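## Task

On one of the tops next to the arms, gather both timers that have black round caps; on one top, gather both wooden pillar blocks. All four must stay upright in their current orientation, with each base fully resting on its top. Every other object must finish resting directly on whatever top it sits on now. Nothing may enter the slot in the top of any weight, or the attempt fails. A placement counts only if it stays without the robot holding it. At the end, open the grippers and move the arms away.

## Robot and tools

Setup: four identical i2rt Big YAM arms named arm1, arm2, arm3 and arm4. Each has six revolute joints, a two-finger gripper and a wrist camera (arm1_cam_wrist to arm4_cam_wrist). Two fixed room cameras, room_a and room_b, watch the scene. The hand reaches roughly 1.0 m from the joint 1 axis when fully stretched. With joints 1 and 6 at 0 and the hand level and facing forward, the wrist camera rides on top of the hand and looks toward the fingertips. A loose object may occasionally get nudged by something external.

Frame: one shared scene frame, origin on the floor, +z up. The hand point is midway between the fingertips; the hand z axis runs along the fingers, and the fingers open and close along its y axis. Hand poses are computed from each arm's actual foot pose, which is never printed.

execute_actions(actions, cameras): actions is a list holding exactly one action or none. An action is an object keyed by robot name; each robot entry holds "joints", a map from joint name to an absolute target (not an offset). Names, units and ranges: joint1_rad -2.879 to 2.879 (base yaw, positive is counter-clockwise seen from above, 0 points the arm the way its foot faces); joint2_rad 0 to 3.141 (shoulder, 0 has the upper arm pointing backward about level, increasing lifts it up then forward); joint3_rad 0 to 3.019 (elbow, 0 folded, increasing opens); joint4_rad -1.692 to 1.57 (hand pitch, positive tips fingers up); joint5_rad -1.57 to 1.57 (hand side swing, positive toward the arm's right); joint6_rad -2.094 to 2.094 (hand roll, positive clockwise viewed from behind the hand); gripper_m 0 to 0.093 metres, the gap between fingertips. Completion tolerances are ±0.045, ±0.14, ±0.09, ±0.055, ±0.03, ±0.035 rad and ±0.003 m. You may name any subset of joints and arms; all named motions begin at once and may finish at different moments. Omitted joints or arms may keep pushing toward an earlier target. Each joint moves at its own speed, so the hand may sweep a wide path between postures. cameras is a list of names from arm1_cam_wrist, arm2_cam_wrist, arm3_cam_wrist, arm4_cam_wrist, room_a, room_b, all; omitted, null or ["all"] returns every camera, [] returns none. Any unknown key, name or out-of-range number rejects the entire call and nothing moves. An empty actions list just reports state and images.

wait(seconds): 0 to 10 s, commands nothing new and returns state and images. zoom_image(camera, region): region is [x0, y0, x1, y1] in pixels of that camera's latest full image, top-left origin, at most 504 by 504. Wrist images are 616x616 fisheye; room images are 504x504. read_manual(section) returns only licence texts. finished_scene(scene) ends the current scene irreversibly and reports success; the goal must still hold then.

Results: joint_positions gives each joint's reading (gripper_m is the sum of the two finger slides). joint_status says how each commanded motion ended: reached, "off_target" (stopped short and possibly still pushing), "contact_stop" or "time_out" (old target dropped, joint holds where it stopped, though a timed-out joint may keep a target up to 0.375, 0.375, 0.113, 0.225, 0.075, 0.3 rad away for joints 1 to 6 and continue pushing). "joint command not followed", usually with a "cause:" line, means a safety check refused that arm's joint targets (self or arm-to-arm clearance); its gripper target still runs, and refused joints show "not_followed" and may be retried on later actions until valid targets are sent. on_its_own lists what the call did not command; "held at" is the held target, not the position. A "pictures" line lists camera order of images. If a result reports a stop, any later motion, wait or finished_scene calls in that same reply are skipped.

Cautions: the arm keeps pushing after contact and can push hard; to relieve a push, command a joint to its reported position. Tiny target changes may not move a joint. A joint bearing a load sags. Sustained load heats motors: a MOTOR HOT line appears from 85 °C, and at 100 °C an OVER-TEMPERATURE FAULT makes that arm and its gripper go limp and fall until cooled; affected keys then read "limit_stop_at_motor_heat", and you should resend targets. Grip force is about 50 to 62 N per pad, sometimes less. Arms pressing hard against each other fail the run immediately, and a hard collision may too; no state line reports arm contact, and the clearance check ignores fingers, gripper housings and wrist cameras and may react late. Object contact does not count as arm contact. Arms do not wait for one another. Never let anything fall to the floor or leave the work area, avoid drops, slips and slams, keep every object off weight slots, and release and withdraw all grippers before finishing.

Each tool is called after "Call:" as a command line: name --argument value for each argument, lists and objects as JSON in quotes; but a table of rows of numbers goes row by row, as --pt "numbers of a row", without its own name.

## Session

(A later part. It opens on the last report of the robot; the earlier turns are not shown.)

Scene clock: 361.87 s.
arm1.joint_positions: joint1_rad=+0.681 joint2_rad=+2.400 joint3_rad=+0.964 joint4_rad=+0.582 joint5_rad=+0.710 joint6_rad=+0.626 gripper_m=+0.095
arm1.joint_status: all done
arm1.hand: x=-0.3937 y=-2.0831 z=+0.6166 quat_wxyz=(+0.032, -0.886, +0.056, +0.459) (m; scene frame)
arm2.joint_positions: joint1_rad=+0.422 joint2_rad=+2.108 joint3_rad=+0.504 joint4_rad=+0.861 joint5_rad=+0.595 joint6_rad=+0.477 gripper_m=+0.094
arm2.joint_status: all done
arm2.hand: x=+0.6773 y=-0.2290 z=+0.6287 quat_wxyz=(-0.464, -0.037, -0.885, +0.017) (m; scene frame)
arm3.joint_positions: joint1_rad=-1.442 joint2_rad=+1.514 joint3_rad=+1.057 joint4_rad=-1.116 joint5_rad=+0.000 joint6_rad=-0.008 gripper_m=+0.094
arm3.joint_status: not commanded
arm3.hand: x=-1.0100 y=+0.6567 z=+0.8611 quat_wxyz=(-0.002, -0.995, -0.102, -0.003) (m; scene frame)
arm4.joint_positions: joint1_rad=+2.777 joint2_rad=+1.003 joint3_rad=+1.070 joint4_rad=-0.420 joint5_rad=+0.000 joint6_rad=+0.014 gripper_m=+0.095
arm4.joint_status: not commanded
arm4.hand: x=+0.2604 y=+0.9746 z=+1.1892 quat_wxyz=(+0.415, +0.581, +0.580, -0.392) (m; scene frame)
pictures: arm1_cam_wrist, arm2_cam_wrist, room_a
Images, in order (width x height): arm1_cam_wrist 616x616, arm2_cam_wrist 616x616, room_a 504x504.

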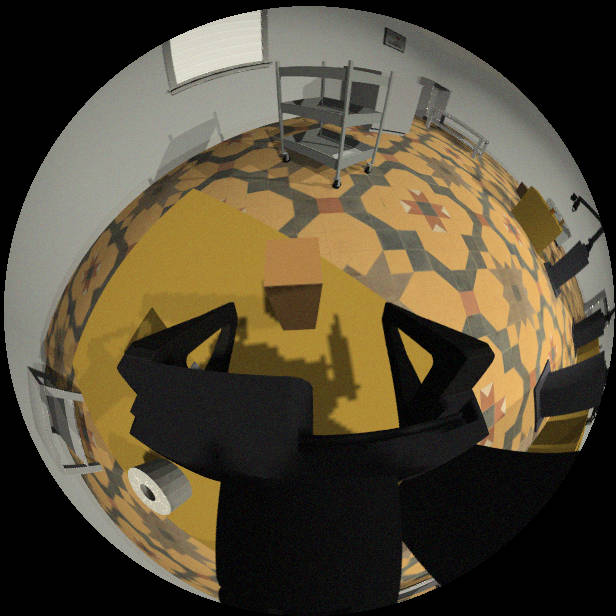

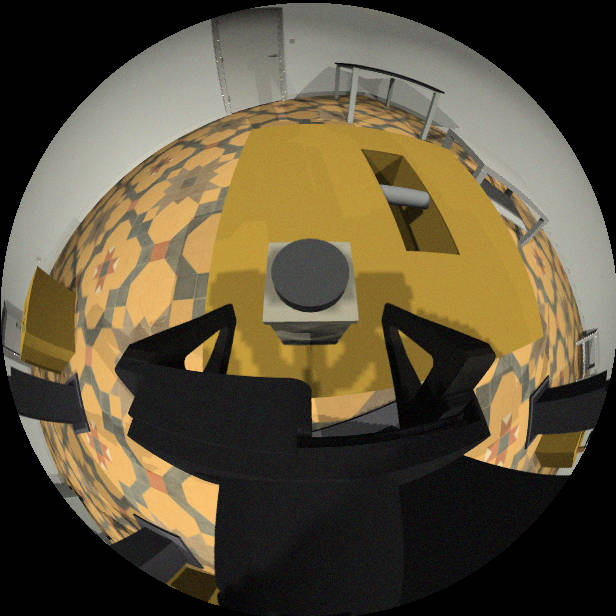

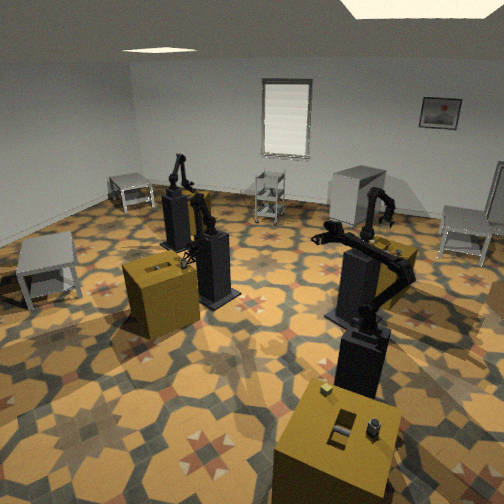

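Call:
execute_actions --actions '[{"arm1":{"joints":{"joint1_rad":0.662,"joint2_rad":2.395,"joint3_rad":1.015,"joint4_rad":0.55}},"arm2":{"joints":{"gripper_m":0.03}}}]' --cameras '["arm1_cam_wrist","arm2_cam_wrist"]'

Scene clock: 405.27 s.
arm1.joint_positions: joint1_rad=+0.667 joint2_rad=+2.400 joint3_rad=+1.005 joint4_rad=+0.568 joint5_rad=+0.710 joint6_rad=+0.626 gripper_m=+0.095
arm1.joint_status: all done
arm1.hand: x=-0.4119 y=-2.0900 z=+0.6225 quat_wxyz=(+0.027, -0.882, +0.067, +0.467) (m; scene frame)
arm2.joint_positions: joint1_rad=+0.422 joint2_rad=+2.108 joint3_rad=+0.504 joint4_rad=+0.861 joint5_rad=+0.595 joint6_rad=+0.478 gripper_m=+0.046
arm2.joint_status: gripper_m off_target (ended at +0.046, target +0.030)
arm2.hand: x=+0.6773 y=-0.2290 z=+0.6287 quat_wxyz=(-0.465, -0.038, -0.885, +0.016) (m; scene frame)
arm3.joint_positions: joint1_rad=-1.442 joint2_rad=+1.514 joint3_rad=+1.057 joint4_rad=-1.116 joint5_rad=+0.000 joint6_rad=-0.008 gripper_m=+0.094
arm3.joint_status: not commanded
arm3.hand: x=-1.0100 y=+0.6567 z=+0.8611 quat_wxyz=(-0.002, -0.995, -0.102, -0.003) (m; scene frame)
arm4.joint_positions: joint1_rad=+2.777 joint2_rad=+1.003 joint3_rad=+1.070 joint4_rad=-0.420 joint5_rad=+0.000 joint6_rad=+0.014 gripper_m=+0.095
arm4.joint_status: not commanded
arm4.hand: x=+0.2604 y=+0.9746 z=+1.1892 quat_wxyz=(+0.415, +0.581, +0.580, -0.392) (m; scene frame)
pictures: arm1_cam_wrist, arm2_cam_wrist
Images, in order (width x height): arm1_cam_wrist 616x616, arm2_cam_wrist 616x616.

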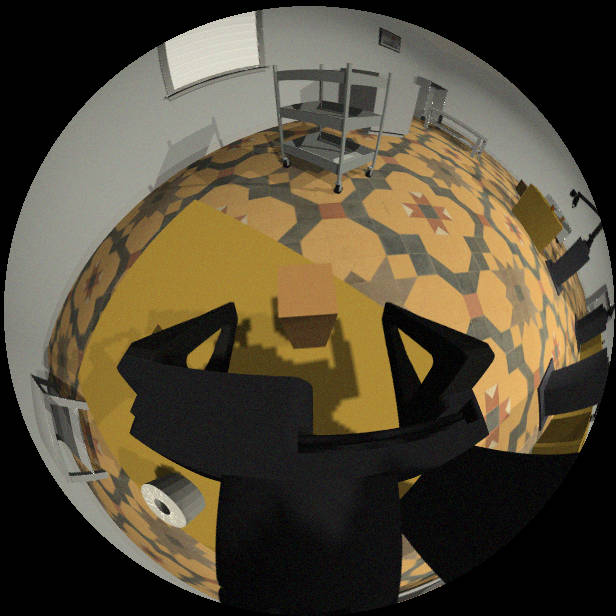

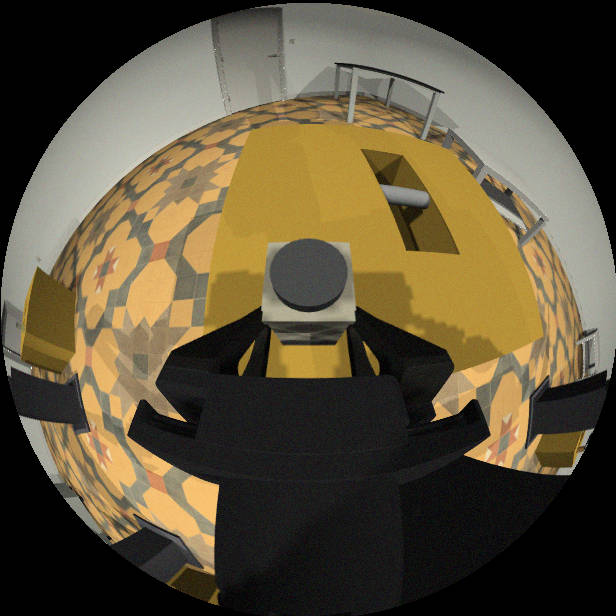

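Call:
execute_actions --actions '[{"arm1":{"joints":{"gripper_m":0.015}},"arm2":{"joints":{"joint2_rad":1.616,"joint3_rad":0.467,"joint4_rad":0.43,"gripper_m":0.03}}}]' --cameras '["arm1_cam_wrist","arm2_cam_wrist","room_b"]'

Call:
zoom_image --camera "room_b" --region '[400, 380, 504, 480]'

Scene clock: 419.33 s.
arm1.joint_positions: joint1_rad=+0.667 joint2_rad=+2.400 joint3_rad=+1.005 joint4_rad=+0.567 joint5_rad=+0.711 joint6_rad=+0.627 gripper_m=+0.034
arm1.joint_status: gripper_m off_target (ended at +0.034, target +0.015)
arm1.hand: x=-0.4118 y=-2.0898 z=+0.6225 quat_wxyz=(+0.027, -0.881, +0.067, +0.467) (m; scene frame)
arm2.joint_positions: joint1_rad=+0.422 joint2_rad=+1.619 joint3_rad=+0.460 joint4_rad=+0.436 joint5_rad=+0.595 joint6_rad=+0.478 gripper_m=+0.046
arm2.joint_status: gripper_m off_target (ended at +0.046, target +0.030); the others done
arm2.hand: x=+0.6803 y=-0.2280 z=+0.7480 quat_wxyz=(-0.471, -0.041, -0.881, +0.011) (m; scene frame)
arm3.joint_positions: joint1_rad=-1.442 joint2_rad=+1.514 joint3_rad=+1.057 joint4_rad=-1.116 joint5_rad=+0.000 joint6_rad=-0.008 gripper_m=+0.094
arm3.joint_status: not commanded
arm3.hand: x=-1.0100 y=+0.6567 z=+0.8611 quat_wxyz=(-0.002, -0.995, -0.102, -0.003) (m; scene frame)
arm4.joint_positions: joint1_rad=+2.777 joint2_rad=+1.003 joint3_rad=+1.070 joint4_rad=-0.420 joint5_rad=+0.000 joint6_rad=+0.014 gripper_m=+0.095
arm4.joint_status: not commanded
arm4.hand: x=+0.2604 y=+0.9746 z=+1.1892 quat_wxyz=(+0.415, +0.581, +0.580, -0.392) (m; scene frame)
pictures: arm1_cam_wrist, arm2_cam_wrist, room_b
Images, in order (width x height): arm1_cam_wrist 616x616, arm2_cam_wrist 616x616, room_b 504x504.

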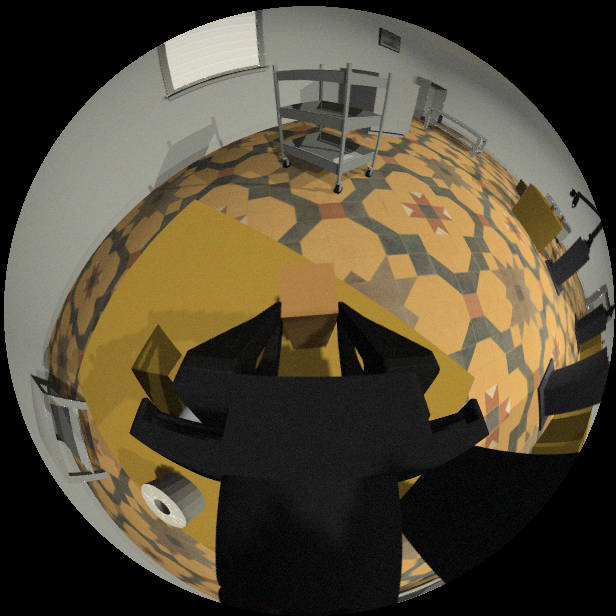

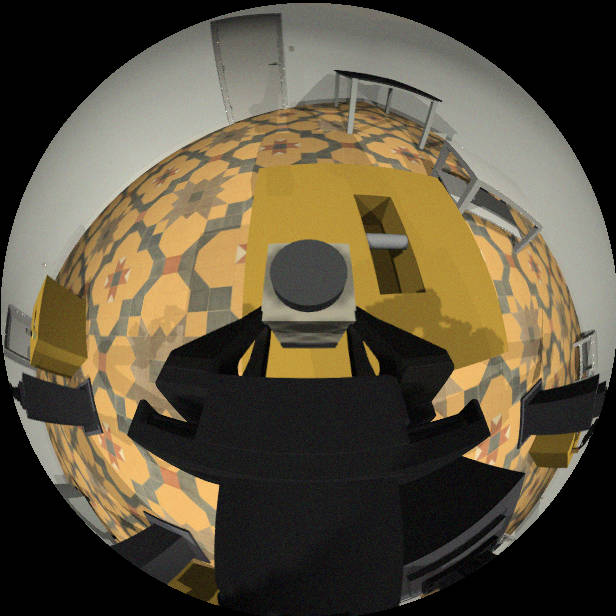

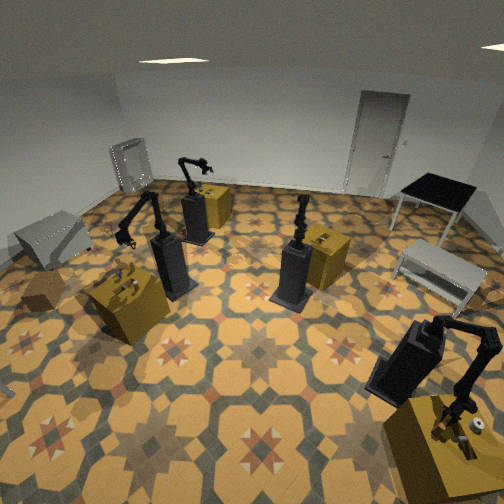

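Region (400, 380, 504, 480) of room_b's 504x504 image, scaled by 4.846, with more detail than that image has; it fills the top 485 rows of this view, and the rest is white.

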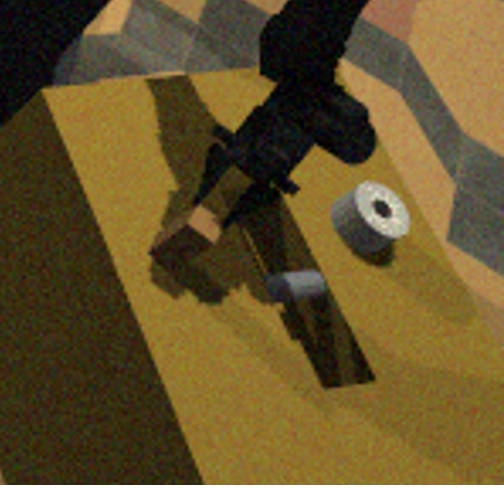

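Call:
execute_actions --actions '[{"arm1":{"joints":{"gripper_m":0.07}},"arm2":{"joints":{"joint1_rad":1.349,"joint2_rad":1.6,"joint3_rad":0.92,"joint4_rad":0.1,"joint5_rad":0,"joint6_rad":0,"gripper_m":0.03}},"arm4":{"joints":{"joint2_rad":2.0,"joint3_rad":1.5,"joint4_rad":0.2}}}]' --cameras '[]'

Call:
execute_actions --actions '[{"arm1":{"joints":{"joint1_rad":0.65,"joint2_rad":2.465,"joint3_rad":1.055,"joint4_rad":0.605}},"arm2":{"joints":{"joint2_rad":2.39,"joint3_rad":2.08,"joint4_rad":-0.235,"gripper_m":0.03}}}]' --cameras '[]'

Call:
execute_actions --actions '[{"arm1":{"joints":{"gripper_m":0.015}}}]'

Scene clock: 450.33 s.
arm1.joint_positions: joint1_rad=+0.667 joint2_rad=+2.400 joint3_rad=+1.005 joint4_rad=+0.567 joint5_rad=+0.711 joint6_rad=+0.627 gripper_m=+0.070
arm1.joint_status: all done
arm1.hand: x=-0.4118 y=-2.0898 z=+0.6225 quat_wxyz=(+0.027, -0.881, +0.067, +0.467) (m; scene frame)
arm2.joint_positions: joint1_rad=+1.356 joint2_rad=+1.607 joint3_rad=+0.907 joint4_rad=+0.104 joint5_rad=-0.002 joint6_rad=+0.013 gripper_m=+0.046
arm2.joint_status: gripper_m off_target (ended at +0.046, target +0.030); the others done
arm2.hand: x=+0.2730 y=+0.1862 z=+0.8635 quat_wxyz=(-0.323, +0.627, -0.621, -0.342) (m; scene frame)
arm3.joint_positions: joint1_rad=-1.442 joint2_rad=+1.514 joint3_rad=+1.057 joint4_rad=-1.116 joint5_rad=+0.000 joint6_rad=-0.008 gripper_m=+0.094
arm3.joint_status: not commanded
arm3.hand: x=-1.0100 y=+0.6567 z=+0.8611 quat_wxyz=(-0.002, -0.995, -0.102, -0.003) (m; scene frame)
arm4.joint_positions: joint1_rad=+2.777 joint2_rad=+2.022 joint3_rad=+1.466 joint4_rad=+0.181 joint5_rad=+0.000 joint6_rad=+0.014 gripper_m=+0.095
arm4.joint_status: all done
arm4.hand: x=+0.2716 y=+0.6614 z=+0.9114 quat_wxyz=(+0.409, +0.585, +0.585, -0.386) (m; scene frame)
pictures: none
No camera images: the call's "cameras" was empty. Leave "cameras" out to get every camera's image.

Scene clock: 452.10 s.
arm1.joint_positions: joint1_rad=+0.655 joint2_rad=+2.436 joint3_rad=+1.045 joint4_rad=+0.583 joint5_rad=+0.711 joint6_rad=+0.627 gripper_m=+0.070
arm1.joint_status: all done
arm1.hand: x=-0.4241 y=-2.0925 z=+0.6139 quat_wxyz=(+0.023, -0.878, +0.076, +0.472) (m; scene frame)
arm2.joint_positions: joint1_rad=+1.356 joint2_rad=+2.387 joint3_rad=+2.038 joint4_rad=-0.235 joint5_rad=-0.002 joint6_rad=+0.013 gripper_m=+0.046
arm2.joint_status: gripper_m off_target (ended at +0.046, target +0.030); the others done
arm2.hand: x=+0.2647 y=+0.4959 z=+0.8174 quat_wxyz=(-0.327, +0.624, -0.619, -0.346) (m; scene frame)
arm3.joint_positions: joint1_rad=-1.442 joint2_rad=+1.514 joint3_rad=+1.057 joint4_rad=-1.116 joint5_rad=+0.000 joint6_rad=-0.008 gripper_m=+0.094
arm3.joint_status: not commanded
arm3.hand: x=-1.0100 y=+0.6567 z=+0.8611 quat_wxyz=(-0.002, -0.995, -0.102, -0.003) (m; scene frame)
arm4.joint_positions: joint1_rad=+2.777 joint2_rad=+2.022 joint3_rad=+1.466 joint4_rad=+0.181 joint5_rad=+0.000 joint6_rad=+0.014 gripper_m=+0.095
arm4.joint_status: not commanded
arm4.hand: x=+0.2716 y=+0.6614 z=+0.9114 quat_wxyz=(+0.409, +0.585, +0.585, -0.386) (m; scene frame)
pictures: none
No camera images: the call's "cameras" was empty. Leave "cameras" out to get every camera's image.

Scene clock: 452.70 s.
arm1.joint_positions: joint1_rad=+0.655 joint2_rad=+2.436 joint3_rad=+1.045 joint4_rad=+0.583 joint5_rad=+0.711 joint6_rad=+0.628 gripper_m=+0.035
arm1.joint_status: gripper_m off_target (ended at +0.035, target +0.015)
arm1.hand: x=-0.4242 y=-2.0925 z=+0.6139 quat_wxyz=(+0.023, -0.878, +0.076, +0.473) (m; scene frame)
arm2.joint_positions: joint1_rad=+1.356 joint2_rad=+2.387 joint3_rad=+2.038 joint4_rad=-0.235 joint5_rad=-0.002 joint6_rad=+0.013 gripper_m=+0.046
arm2.joint_status: not commanded
arm2.hand: x=+0.2647 y=+0.4959 z=+0.8174 quat_wxyz=(-0.327, +0.624, -0.619, -0.346) (m; scene frame)
arm3.joint_positions: joint1_rad=-1.442 joint2_rad=+1.514 joint3_rad=+1.057 joint4_rad=-1.116 joint5_rad=+0.000 joint6_rad=-0.008 gripper_m=+0.094
arm3.joint_status: not commanded
arm3.hand: x=-1.0100 y=+0.6567 z=+0.8611 quat_wxyz=(-0.002, -0.995, -0.102, -0.003) (m; scene frame)
arm4.joint_positions: joint1_rad=+2.777 joint2_rad=+2.022 joint3_rad=+1.466 joint4_rad=+0.181 joint5_rad=+0.000 joint6_rad=+0.014 gripper_m=+0.095
arm4.joint_status: not commanded
arm4.hand: x=+0.2716 y=+0.6614 z=+0.9114 quat_wxyz=(+0.409, +0.585, +0.585, -0.386) (m; scene frame)
pictures: arm1_cam_wrist, arm2_cam_wrist, arm3_cam_wrist, arm4_cam_wrist, room_a, room_b
Images, in order (width x height): arm1_cam_wrist 616x616, arm2_cam_wrist 616x616, arm3_cam_wrist 616x616, arm4_cam_wrist 616x616, room_a 504x504, room_b 504x504.

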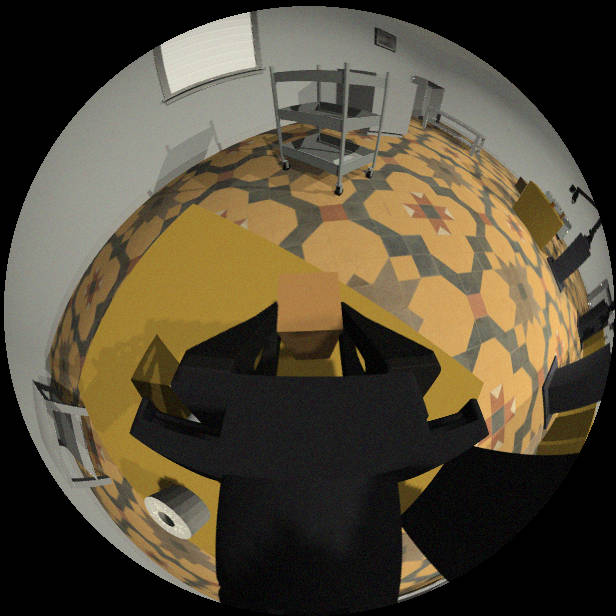

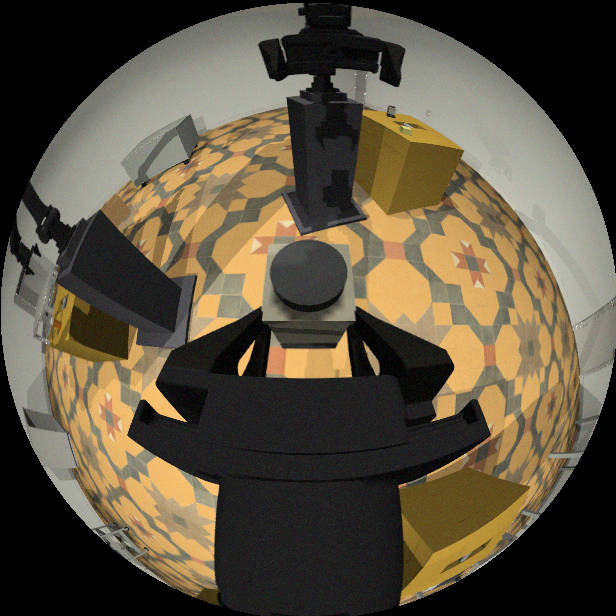

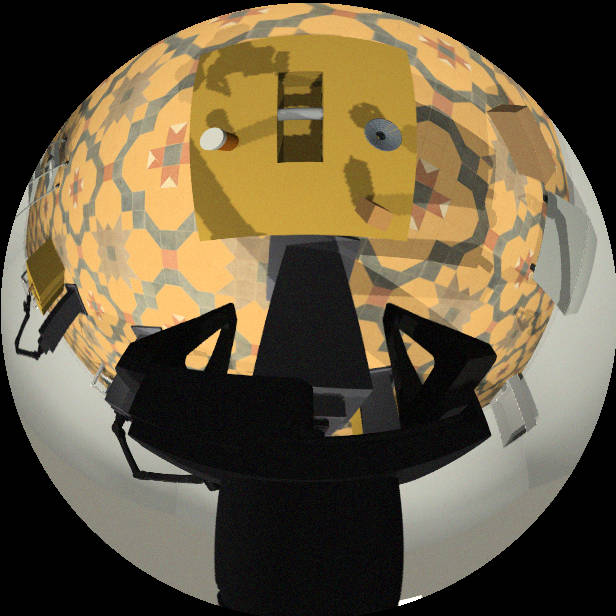

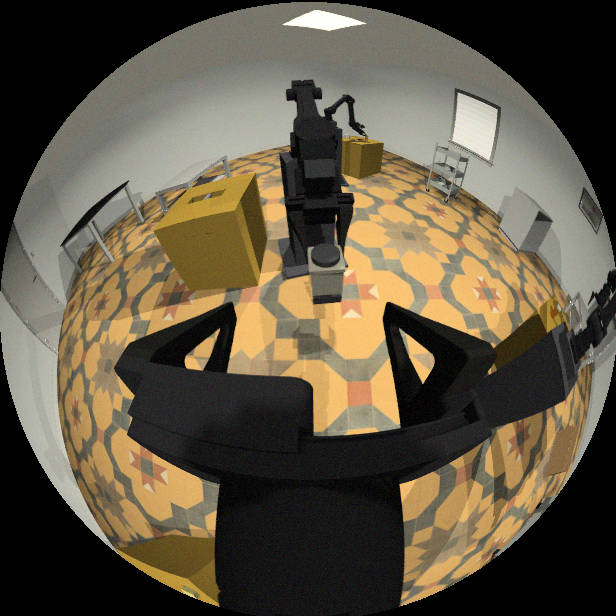

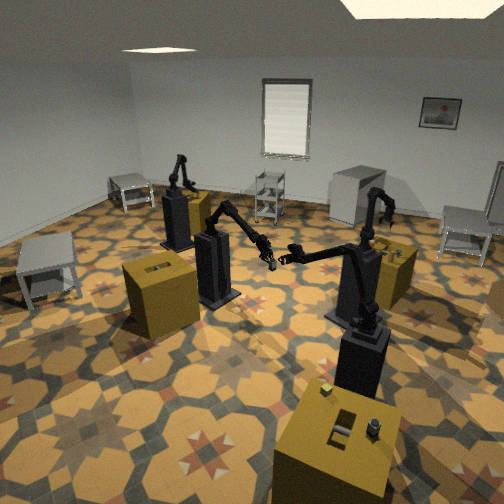

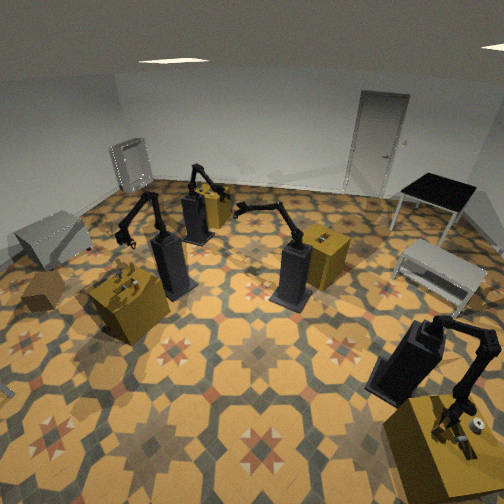

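Call:
execute_actions --actions '[{"arm1":{"joints":{"joint2_rad":2.0,"joint3_rad":0.87,"joint4_rad":0.33,"gripper_m":0.015}},"arm4":{"joints":{"joint1_rad":2.748,"joint2_rad":2.345,"joint3_rad":1.68,"joint4_rad":0.435}}}]' --cameras '["arm1_cam_wrist","arm4_cam_wrist","room_a"]'

Scene clock: 482.47 s.
arm1.joint_positions: joint1_rad=+0.655 joint2_rad=+1.985 joint3_rad=+0.862 joint4_rad=+0.343 joint5_rad=+0.711 joint6_rad=+0.631 gripper_m=+0.035
arm1.joint_status: gripper_m off_target (ended at +0.035, target +0.015); the others done
arm1.hand: x=-0.4129 y=-2.0799 z=+0.7753 quat_wxyz=(+0.013, -0.873, +0.083, +0.481) (m; scene frame)
arm2.joint_positions: joint1_rad=+1.356 joint2_rad=+2.387 joint3_rad=+2.038 joint4_rad=-0.235 joint5_rad=-0.002 joint6_rad=+0.013 gripper_m=+0.046
arm2.joint_status: not commanded
arm2.hand: x=+0.2647 y=+0.4959 z=+0.8174 quat_wxyz=(-0.327, +0.624, -0.619, -0.346) (m; scene frame)
arm3.joint_positions: joint1_rad=-1.442 joint2_rad=+1.514 joint3_rad=+1.057 joint4_rad=-1.116 joint5_rad=+0.000 joint6_rad=-0.008 gripper_m=+0.094
arm3.joint_status: not commanded
arm3.hand: x=-1.0100 y=+0.6567 z=+0.8611 quat_wxyz=(-0.002, -0.995, -0.102, -0.003) (m; scene frame)
arm4.joint_positions: joint1_rad=+2.755 joint2_rad=+2.375 joint3_rad=+1.654 joint4_rad=+0.416 joint5_rad=+0.000 joint6_rad=+0.014 gripper_m=+0.095
arm4.joint_status: all done
arm4.hand: x=+0.2555 y=+0.5996 z=+0.7795 quat_wxyz=(+0.425, +0.578, +0.564, -0.410) (m; scene frame)
pictures: arm1_cam_wrist, arm4_cam_wrist, room_a
Images, in order (width x height): arm1_cam_wrist 616x616, arm4_cam_wrist 616x616, room_a 504x504.

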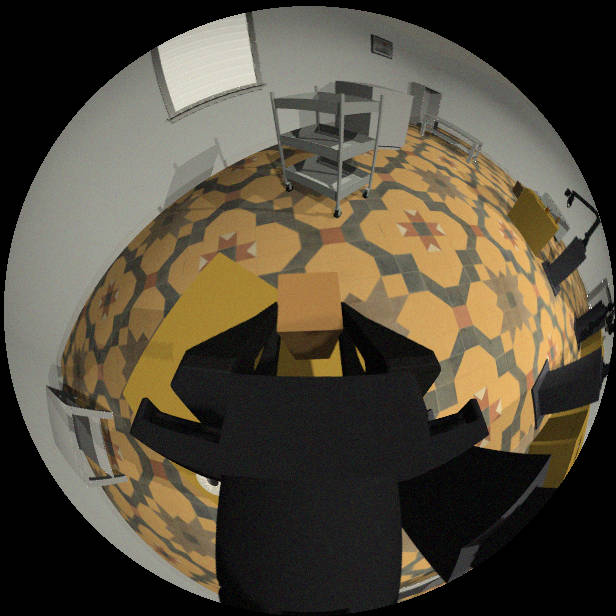

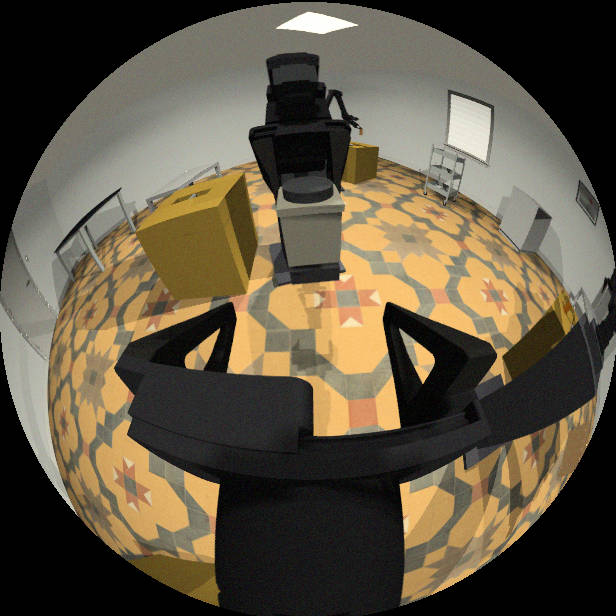

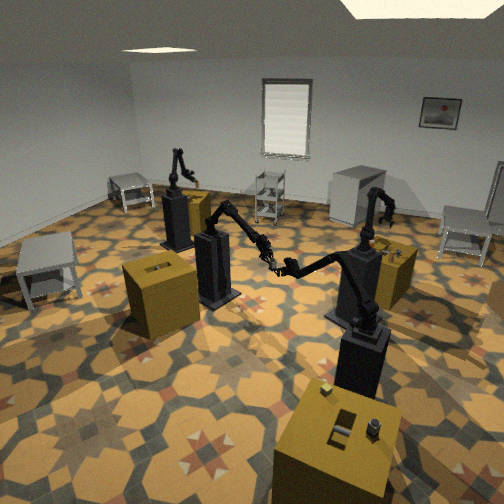

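Call:
execute_actions --actions '[{"arm1":{"joints":{"joint1_rad":-1.846,"joint2_rad":1.6,"joint3_rad":0.92,"joint4_rad":0.11,"joint5_rad":0,"joint6_rad":0,"gripper_m":0.015}},"arm2":{"joints":{"joint6_rad":-0.03,"gripper_m":0.03}},"arm4":{"joints":{"joint2_rad":2.49,"joint3_rad":1.89,"joint4_rad":0.345,"joint6_rad":-0.04}}}]' --cameras '["arm2_cam_wrist","arm4_cam_wrist"]'

Scene clock: 515.70 s.
arm1.joint_positions: joint1_rad=-1.853 joint2_rad=+1.591 joint3_rad=+0.918 joint4_rad=+0.124 joint5_rad=+0.002 joint6_rad=+0.007 gripper_m=+0.035
arm1.joint_status: gripper_m off_target (ended at +0.035, target +0.015); the others done
arm1.hand: x=+0.1738 y=-1.1902 z=+0.9491 quat_wxyz=(+0.374, -0.557, +0.674, +0.309) (m; scene frame)
arm2.joint_positions: joint1_rad=+1.356 joint2_rad=+2.387 joint3_rad=+2.038 joint4_rad=-0.235 joint5_rad=-0.002 joint6_rad=-0.016 gripper_m=+0.046
arm2.joint_status: gripper_m off_target (ended at +0.046, target +0.030); the others done
arm2.hand: x=+0.2647 y=+0.4959 z=+0.8174 quat_wxyz=(-0.332, +0.633, -0.610, -0.342) (m; scene frame)
arm3.joint_positions: joint1_rad=-1.442 joint2_rad=+1.514 joint3_rad=+1.057 joint4_rad=-1.116 joint5_rad=+0.000 joint6_rad=-0.008 gripper_m=+0.094
arm3.joint_status: not commanded
arm3.hand: x=-1.0100 y=+0.6567 z=+0.8611 quat_wxyz=(-0.002, -0.995, -0.102, -0.003) (m; scene frame)
arm4.joint_positions: joint1_rad=+2.755 joint2_rad=+2.480 joint3_rad=+1.839 joint4_rad=+0.353 joint5_rad=+0.000 joint6_rad=-0.024 gripper_m=+0.095
arm4.joint_status: all done
arm4.hand: x=+0.2556 y=+0.5587 z=+0.7719 quat_wxyz=(+0.421, +0.564, +0.571, -0.423) (m; scene frame)
pictures: arm2_cam_wrist, arm4_cam_wrist
Images, in order (width x height): arm2_cam_wrist 616x616, arm4_cam_wrist 616x616.

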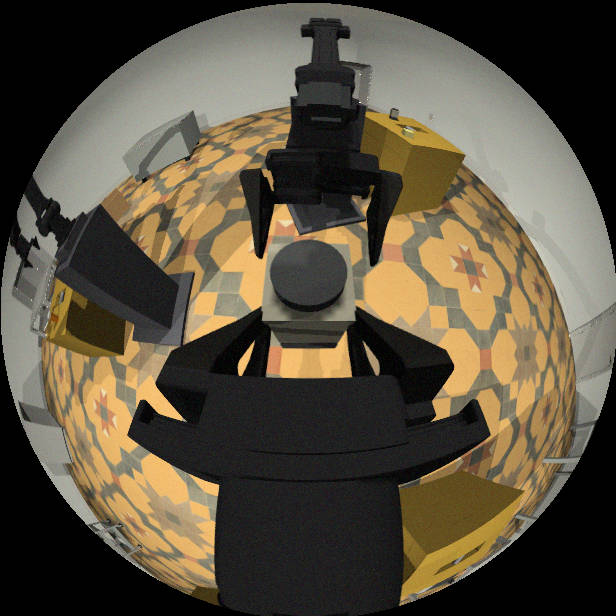

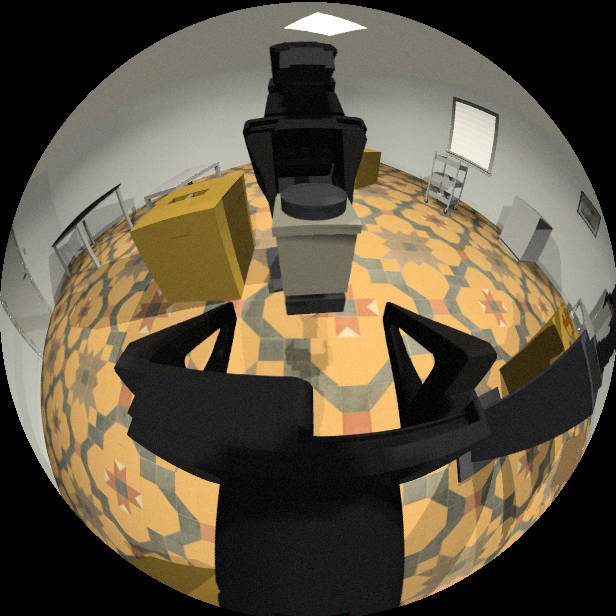

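Call:
execute_actions --actions '[{"arm4":{"joints":{"joint1_rad":2.742,"joint2_rad":2.635,"joint3_rad":2.15,"joint4_rad":0.215}}}]' --cameras '["arm2_cam_wrist","arm4_cam_wrist","room_b"]'

Call:
zoom_image --camera "room_b" --region '[200, 170, 280, 250]'

Scene clock: 538.50 s.
arm1.joint_positions: joint1_rad=-1.853 joint2_rad=+1.591 joint3_rad=+0.918 joint4_rad=+0.124 joint5_rad=+0.002 joint6_rad=+0.007 gripper_m=+0.035
arm1.joint_status: not commanded
arm1.hand: x=+0.1738 y=-1.1902 z=+0.9491 quat_wxyz=(+0.374, -0.557, +0.674, +0.309) (m; scene frame)
arm2.joint_positions: joint1_rad=+1.356 joint2_rad=+2.387 joint3_rad=+2.038 joint4_rad=-0.235 joint5_rad=-0.002 joint6_rad=-0.016 gripper_m=+0.046
arm2.joint_status: not commanded
arm2.hand: x=+0.2647 y=+0.4959 z=+0.8174 quat_wxyz=(-0.332, +0.633, -0.610, -0.342) (m; scene frame)
arm3.joint_positions: joint1_rad=-1.442 joint2_rad=+1.514 joint3_rad=+1.057 joint4_rad=-1.116 joint5_rad=+0.000 joint6_rad=-0.008 gripper_m=+0.094
arm3.joint_status: not commanded
arm3.hand: x=-1.0100 y=+0.6567 z=+0.8611 quat_wxyz=(-0.002, -0.995, -0.102, -0.003) (m; scene frame)
arm4.joint_positions: joint1_rad=+2.755 joint2_rad=+2.642 joint3_rad=+2.102 joint4_rad=+0.220 joint5_rad=+0.000 joint6_rad=-0.024 gripper_m=+0.095
arm4.joint_status: all done
arm4.hand: x=+0.2561 y=+0.5152 z=+0.7397 quat_wxyz=(+0.413, +0.570, +0.578, -0.414) (m; scene frame)
pictures: arm2_cam_wrist, arm4_cam_wrist, room_b
Images, in order (width x height): arm2_cam_wrist 616x616, arm4_cam_wrist 616x616, room_b 504x504.

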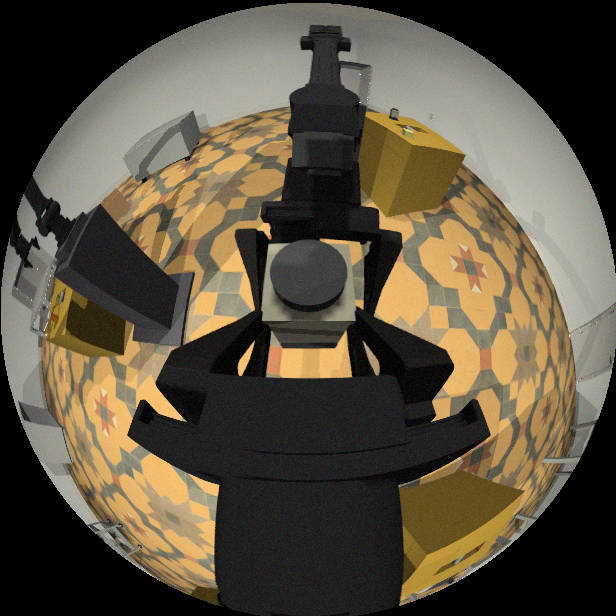

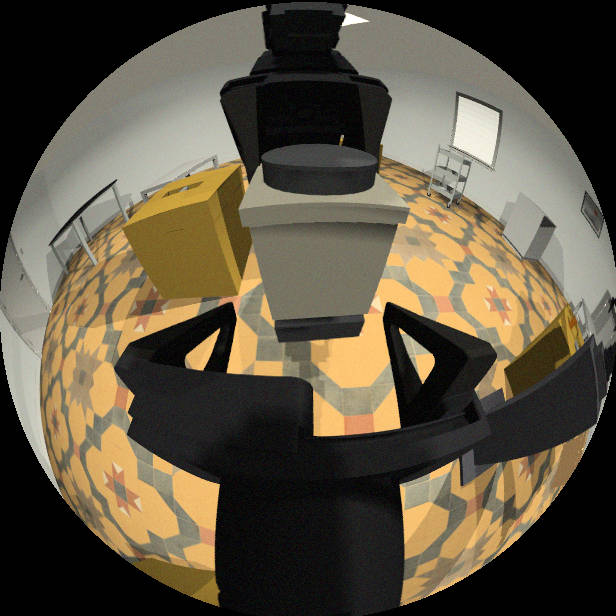

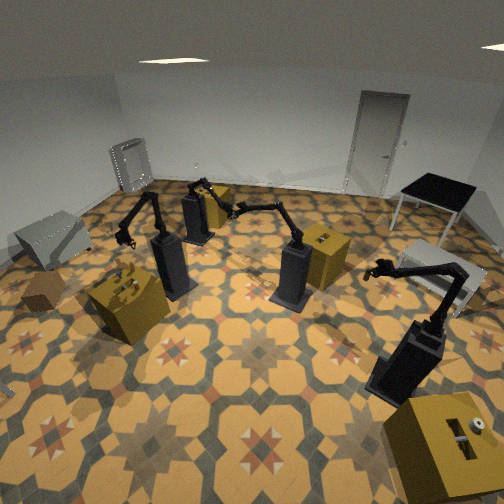

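Region (200, 170, 280, 250) of room_b's 504x504 image, scaled by 6.300, with more detail than that image has.

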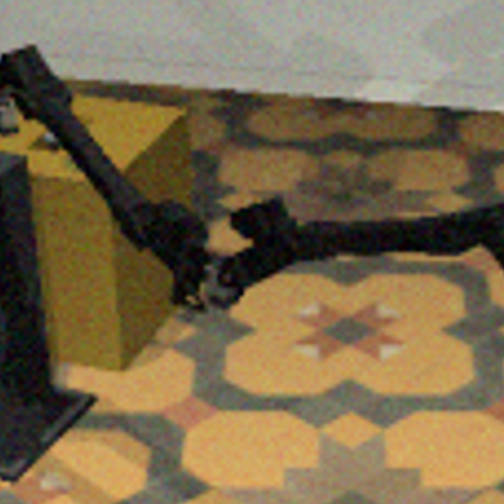

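Call:
execute_actions --actions '[{"arm4":{"joints":{"joint1_rad":2.735,"joint2_rad":2.60}}}]' --cameras '["arm2_cam_wrist","arm4_cam_wrist"]'

Scene clock: 557.07 s.
arm1.joint_positions: joint1_rad=-1.853 joint2_rad=+1.591 joint3_rad=+0.918 joint4_rad=+0.124 joint5_rad=+0.002 joint6_rad=+0.007 gripper_m=+0.035
arm1.joint_status: not commanded
arm1.hand: x=+0.1738 y=-1.1902 z=+0.9491 quat_wxyz=(+0.374, -0.557, +0.674, +0.309) (m; scene frame)
arm2.joint_positions: joint1_rad=+1.356 joint2_rad=+2.387 joint3_rad=+2.038 joint4_rad=-0.235 joint5_rad=-0.002 joint6_rad=-0.016 gripper_m=+0.046
arm2.joint_status: not commanded
arm2.hand: x=+0.2647 y=+0.4959 z=+0.8174 quat_wxyz=(-0.332, +0.633, -0.610, -0.342) (m; scene frame)
arm3.joint_positions: joint1_rad=-1.442 joint2_rad=+1.514 joint3_rad=+1.057 joint4_rad=-1.116 joint5_rad=+0.000 joint6_rad=-0.008 gripper_m=+0.094
arm3.joint_status: not commanded
arm3.hand: x=-1.0100 y=+0.6567 z=+0.8611 quat_wxyz=(-0.002, -0.995, -0.102, -0.003) (m; scene frame)
arm4.joint_positions: joint1_rad=+2.745 joint2_rad=+2.642 joint3_rad=+2.102 joint4_rad=+0.220 joint5_rad=+0.000 joint6_rad=-0.024 gripper_m=+0.095
arm4.joint_status: all done
arm4.hand: x=+0.2467 y=+0.5152 z=+0.7395 quat_wxyz=(+0.411, +0.573, +0.575, -0.416) (m; scene frame)
pictures: arm2_cam_wrist, arm4_cam_wrist
Images, in order (width x height): arm2_cam_wrist 616x616, arm4_cam_wrist 616x616.

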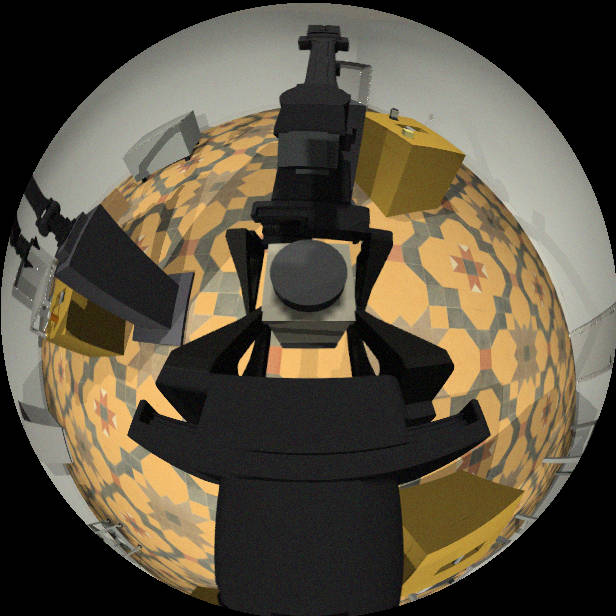

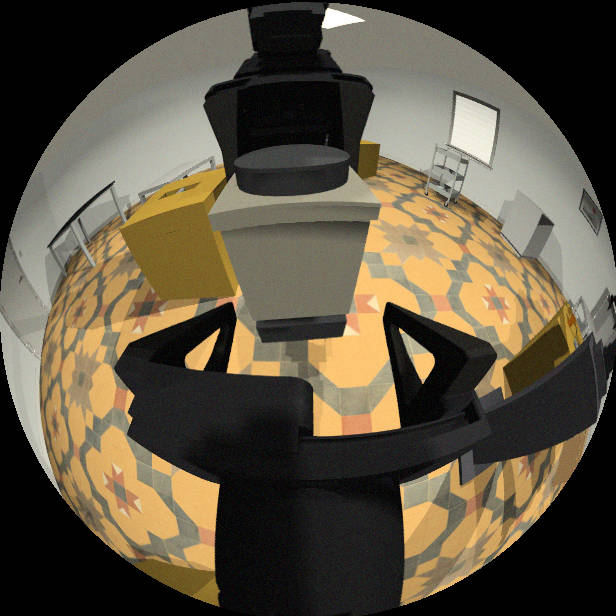

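Call:
execute_actions --actions '[{"arm4":{"joints":{"joint2_rad":2.635,"joint3_rad":2.198}}}]' --cameras '["arm2_cam_wrist","arm4_cam_wrist"]'

Scene clock: 566.73 s.
arm1.joint_positions: joint1_rad=-1.853 joint2_rad=+1.591 joint3_rad=+0.918 joint4_rad=+0.124 joint5_rad=+0.002 joint6_rad=+0.007 gripper_m=+0.035
arm1.joint_status: not commanded
arm1.hand: x=+0.1738 y=-1.1902 z=+0.9491 quat_wxyz=(+0.374, -0.557, +0.674, +0.309) (m; scene frame)
arm2.joint_positions: joint1_rad=+1.356 joint2_rad=+2.387 joint3_rad=+2.038 joint4_rad=-0.235 joint5_rad=-0.002 joint6_rad=-0.016 gripper_m=+0.046
arm2.joint_status: not commanded
arm2.hand: x=+0.2647 y=+0.4959 z=+0.8174 quat_wxyz=(-0.332, +0.633, -0.610, -0.342) (m; scene frame)
arm3.joint_positions: joint1_rad=-1.442 joint2_rad=+1.514 joint3_rad=+1.057 joint4_rad=-1.116 joint5_rad=+0.000 joint6_rad=-0.008 gripper_m=+0.094
arm3.joint_status: not commanded
arm3.hand: x=-1.0100 y=+0.6567 z=+0.8611 quat_wxyz=(-0.002, -0.995, -0.102, -0.003) (m; scene frame)
arm4.joint_positions: joint1_rad=+2.745 joint2_rad=+2.642 joint3_rad=+2.154 joint4_rad=+0.220 joint5_rad=+0.000 joint6_rad=-0.024 gripper_m=+0.095
arm4.joint_status: all done
arm4.hand: x=+0.2461 y=+0.5017 z=+0.7690 quat_wxyz=(+0.425, +0.562, +0.564, -0.431) (m; scene frame)
pictures: arm2_cam_wrist, arm4_cam_wrist
Images, in order (width x height): arm2_cam_wrist 616x616, arm4_cam_wrist 616x616.

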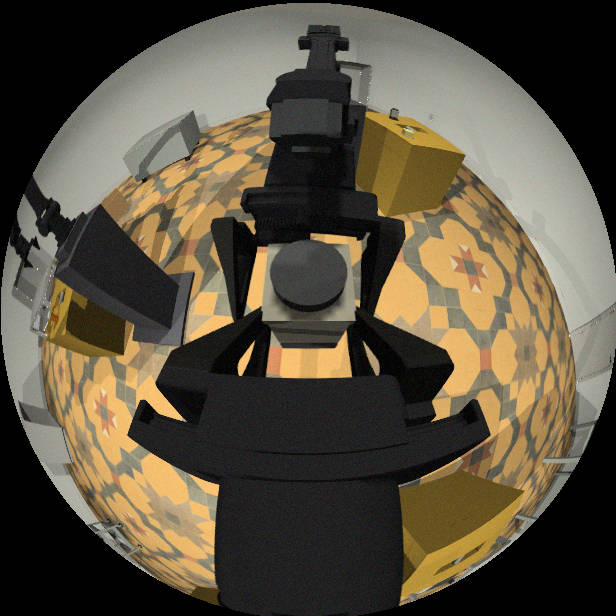

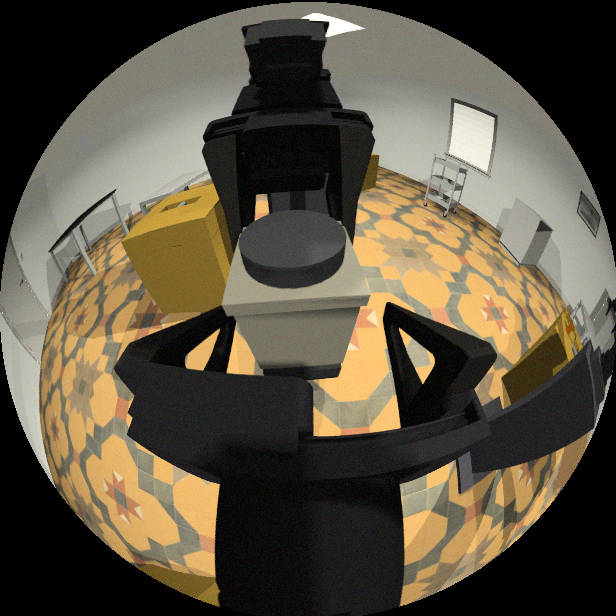

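Call:
execute_actions --actions '[{"arm4":{"joints":{"gripper_m":0.03}}}]' --cameras '["arm2_cam_wrist","arm4_cam_wrist"]'

Scene clock: 578.00 s.
arm1.joint_positions: joint1_rad=-1.853 joint2_rad=+1.591 joint3_rad=+0.918 joint4_rad=+0.124 joint5_rad=+0.002 joint6_rad=+0.007 gripper_m=+0.035
arm1.joint_status: not commanded
arm1.hand: x=+0.1738 y=-1.1902 z=+0.9491 quat_wxyz=(+0.374, -0.557, +0.674, +0.309) (m; scene frame)
arm2.joint_positions: joint1_rad=+1.358 joint2_rad=+2.387 joint3_rad=+2.038 joint4_rad=-0.235 joint5_rad=+0.000 joint6_rad=-0.016 gripper_m=+0.046
arm2.joint_status: not commanded
arm2.hand: x=+0.2629 y=+0.4958 z=+0.8174 quat_wxyz=(-0.332, +0.634, -0.609, -0.341) (m; scene frame)
arm3.joint_positions: joint1_rad=-1.442 joint2_rad=+1.514 joint3_rad=+1.057 joint4_rad=-1.116 joint5_rad=+0.000 joint6_rad=-0.008 gripper_m=+0.094
arm3.joint_status: not commanded
arm3.hand: x=-1.0100 y=+0.6567 z=+0.8611 quat_wxyz=(-0.002, -0.995, -0.102, -0.003) (m; scene frame)
arm4.joint_positions: joint1_rad=+2.747 joint2_rad=+2.642 joint3_rad=+2.154 joint4_rad=+0.220 joint5_rad=-0.008 joint6_rad=-0.026 gripper_m=+0.045
arm4.joint_status: gripper_m off_target (ended at +0.045, target +0.030)
arm4.hand: x=+0.2493 y=+0.5017 z=+0.7690 quat_wxyz=(+0.427, +0.559, +0.567, -0.429) (m; scene frame)
pictures: arm2_cam_wrist, arm4_cam_wrist
Images, in order (width x height): arm2_cam_wrist 616x616, arm4_cam_wrist 616x616.

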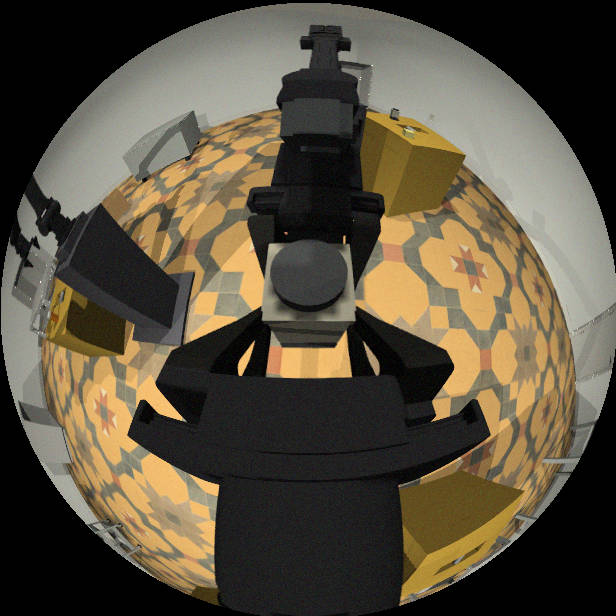

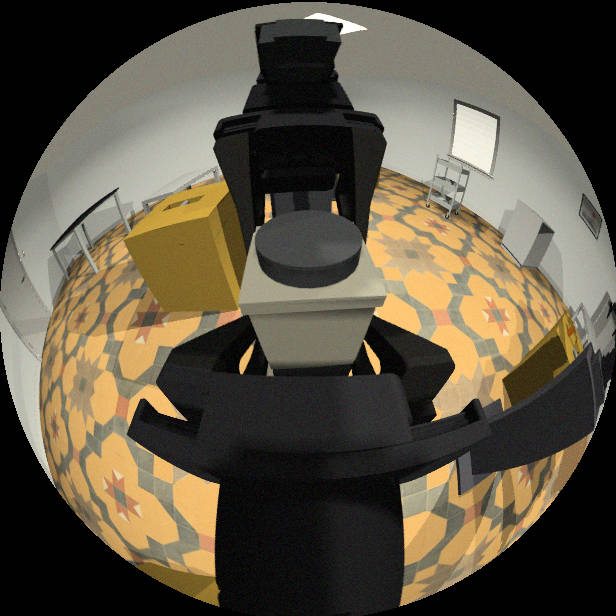

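Call:
execute_actions --actions '[{"arm2":{"joints":{"gripper_m":0.093}}}]' --cameras '[]'

Call:
execute_actions --actions '[{"arm2":{"joints":{"joint2_rad":2.15,"joint3_rad":1.95}}}]' --cameras '[]'

Call:
execute_actions --actions '[{"arm2":{"joints":{"joint2_rad":1.4,"joint3_rad":0.7,"joint4_rad":0.42}},"arm4":{"joints":{"joint2_rad":1.5,"joint3_rad":0.82,"joint4_rad":0.43,"gripper_m":0.03}}}]' --cameras '["arm4_cam_wrist","room_a"]'

Scene clock: 595.23 s.
arm1.joint_positions: joint1_rad=-1.853 joint2_rad=+1.591 joint3_rad=+0.918 joint4_rad=+0.124 joint5_rad=+0.002 joint6_rad=+0.007 gripper_m=+0.035
arm1.joint_status: not commanded
arm1.hand: x=+0.1738 y=-1.1902 z=+0.9491 quat_wxyz=(+0.374, -0.557, +0.674, +0.309) (m; scene frame)
arm2.joint_positions: joint1_rad=+1.358 joint2_rad=+2.387 joint3_rad=+2.038 joint4_rad=-0.235 joint5_rad=-0.001 joint6_rad=-0.017 gripper_m=+0.093
arm2.joint_status: all done
arm2.hand: x=+0.2630 y=+0.4958 z=+0.8174 quat_wxyz=(-0.332, +0.634, -0.609, -0.342) (m; scene frame)
arm3.joint_positions: joint1_rad=-1.442 joint2_rad=+1.514 joint3_rad=+1.057 joint4_rad=-1.116 joint5_rad=+0.000 joint6_rad=-0.008 gripper_m=+0.094
arm3.joint_status: not commanded
arm3.hand: x=-1.0100 y=+0.6567 z=+0.8611 quat_wxyz=(-0.002, -0.995, -0.102, -0.003) (m; scene frame)
arm4.joint_positions: joint1_rad=+2.745 joint2_rad=+2.642 joint3_rad=+2.154 joint4_rad=+0.218 joint5_rad=-0.003 joint6_rad=-0.027 gripper_m=+0.044
arm4.joint_status: not commanded
arm4.hand: x=+0.2463 y=+0.5019 z=+0.7683 quat_wxyz=(+0.424, +0.561, +0.566, -0.430) (m; scene frame)
pictures: none
No camera images: the call's "cameras" was empty. Leave "cameras" out to get every camera's image.

Scene clock: 596.63 s.
arm1.joint_positions: joint1_rad=-1.853 joint2_rad=+1.591 joint3_rad=+0.918 joint4_rad=+0.124 joint5_rad=+0.002 joint6_rad=+0.007 gripper_m=+0.035
arm1.joint_status: not commanded
arm1.hand: x=+0.1738 y=-1.1902 z=+0.9491 quat_wxyz=(+0.374, -0.557, +0.674, +0.309) (m; scene frame)
arm2.joint_positions: joint1_rad=+1.358 joint2_rad=+2.134 joint3_rad=+1.936 joint4_rad=-0.235 joint5_rad=-0.001 joint6_rad=-0.017 gripper_m=+0.093
arm2.joint_status: all done
arm2.hand: x=+0.2653 y=+0.4658 z=+0.9793 quat_wxyz=(-0.377, +0.606, -0.583, -0.388) (m; scene frame)
arm3.joint_positions: joint1_rad=-1.442 joint2_rad=+1.514 joint3_rad=+1.057 joint4_rad=-1.116 joint5_rad=+0.000 joint6_rad=-0.008 gripper_m=+0.094
arm3.joint_status: not commanded
arm3.hand: x=-1.0100 y=+0.6567 z=+0.8611 quat_wxyz=(-0.002, -0.995, -0.102, -0.003) (m; scene frame)
arm4.joint_positions: joint1_rad=+2.745 joint2_rad=+2.642 joint3_rad=+2.154 joint4_rad=+0.218 joint5_rad=-0.003 joint6_rad=-0.027 gripper_m=+0.044
arm4.joint_status: not commanded
arm4.hand: x=+0.2463 y=+0.5019 z=+0.7683 quat_wxyz=(+0.424, +0.561, +0.566, -0.430) (m; scene frame)
pictures: none
No camera images: the call's "cameras" was empty. Leave "cameras" out to get every camera's image.

Scene clock: 598.70 s.
arm1.joint_positions: joint1_rad=-1.853 joint2_rad=+1.591 joint3_rad=+0.918 joint4_rad=+0.124 joint5_rad=+0.002 joint6_rad=+0.007 gripper_m=+0.035
arm1.joint_status: not commanded
arm1.hand: x=+0.1738 y=-1.1902 z=+0.9491 quat_wxyz=(+0.374, -0.557, +0.674, +0.309) (m; scene frame)
arm2.joint_positions: joint1_rad=+1.358 joint2_rad=+1.409 joint3_rad=+0.686 joint4_rad=+0.414 joint5_rad=-0.001 joint6_rad=-0.017 gripper_m=+0.093
arm2.joint_status: all done
arm2.hand: x=+0.2740 y=+0.1354 z=+0.9289 quat_wxyz=(-0.413, +0.581, -0.559, -0.424) (m; scene frame)
arm3.joint_positions: joint1_rad=-1.442 joint2_rad=+1.514 joint3_rad=+1.057 joint4_rad=-1.116 joint5_rad=+0.000 joint6_rad=-0.008 gripper_m=+0.094
arm3.joint_status: not commanded
arm3.hand: x=-1.0100 y=+0.6567 z=+0.8611 quat_wxyz=(-0.002, -0.995, -0.102, -0.003) (m; scene frame)
arm4.joint_positions: joint1_rad=+2.745 joint2_rad=+1.514 joint3_rad=+0.792 joint4_rad=+0.422 joint5_rad=-0.003 joint6_rad=-0.027 gripper_m=+0.044
arm4.joint_status: gripper_m off_target (ended at +0.044, target +0.030); the others done
arm4.hand: x=+0.2474 y=+0.8726 z=+0.9491 quat_wxyz=(+0.416, +0.567, +0.572, -0.422) (m; scene frame)
pictures: arm4_cam_wrist, room_a
Images, in order (width x height): arm4_cam_wrist 616x616, room_a 504x504.

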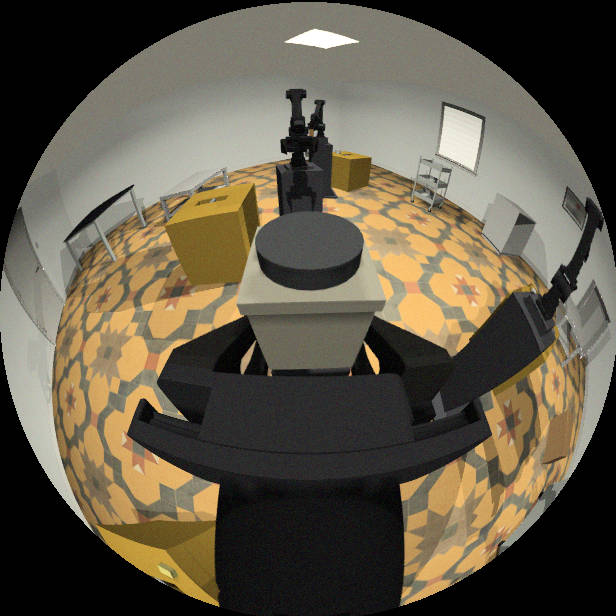

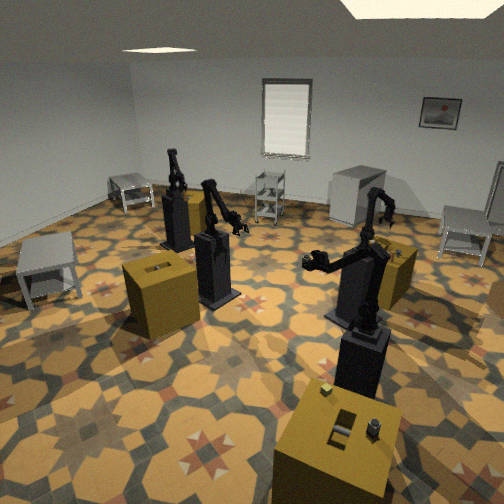

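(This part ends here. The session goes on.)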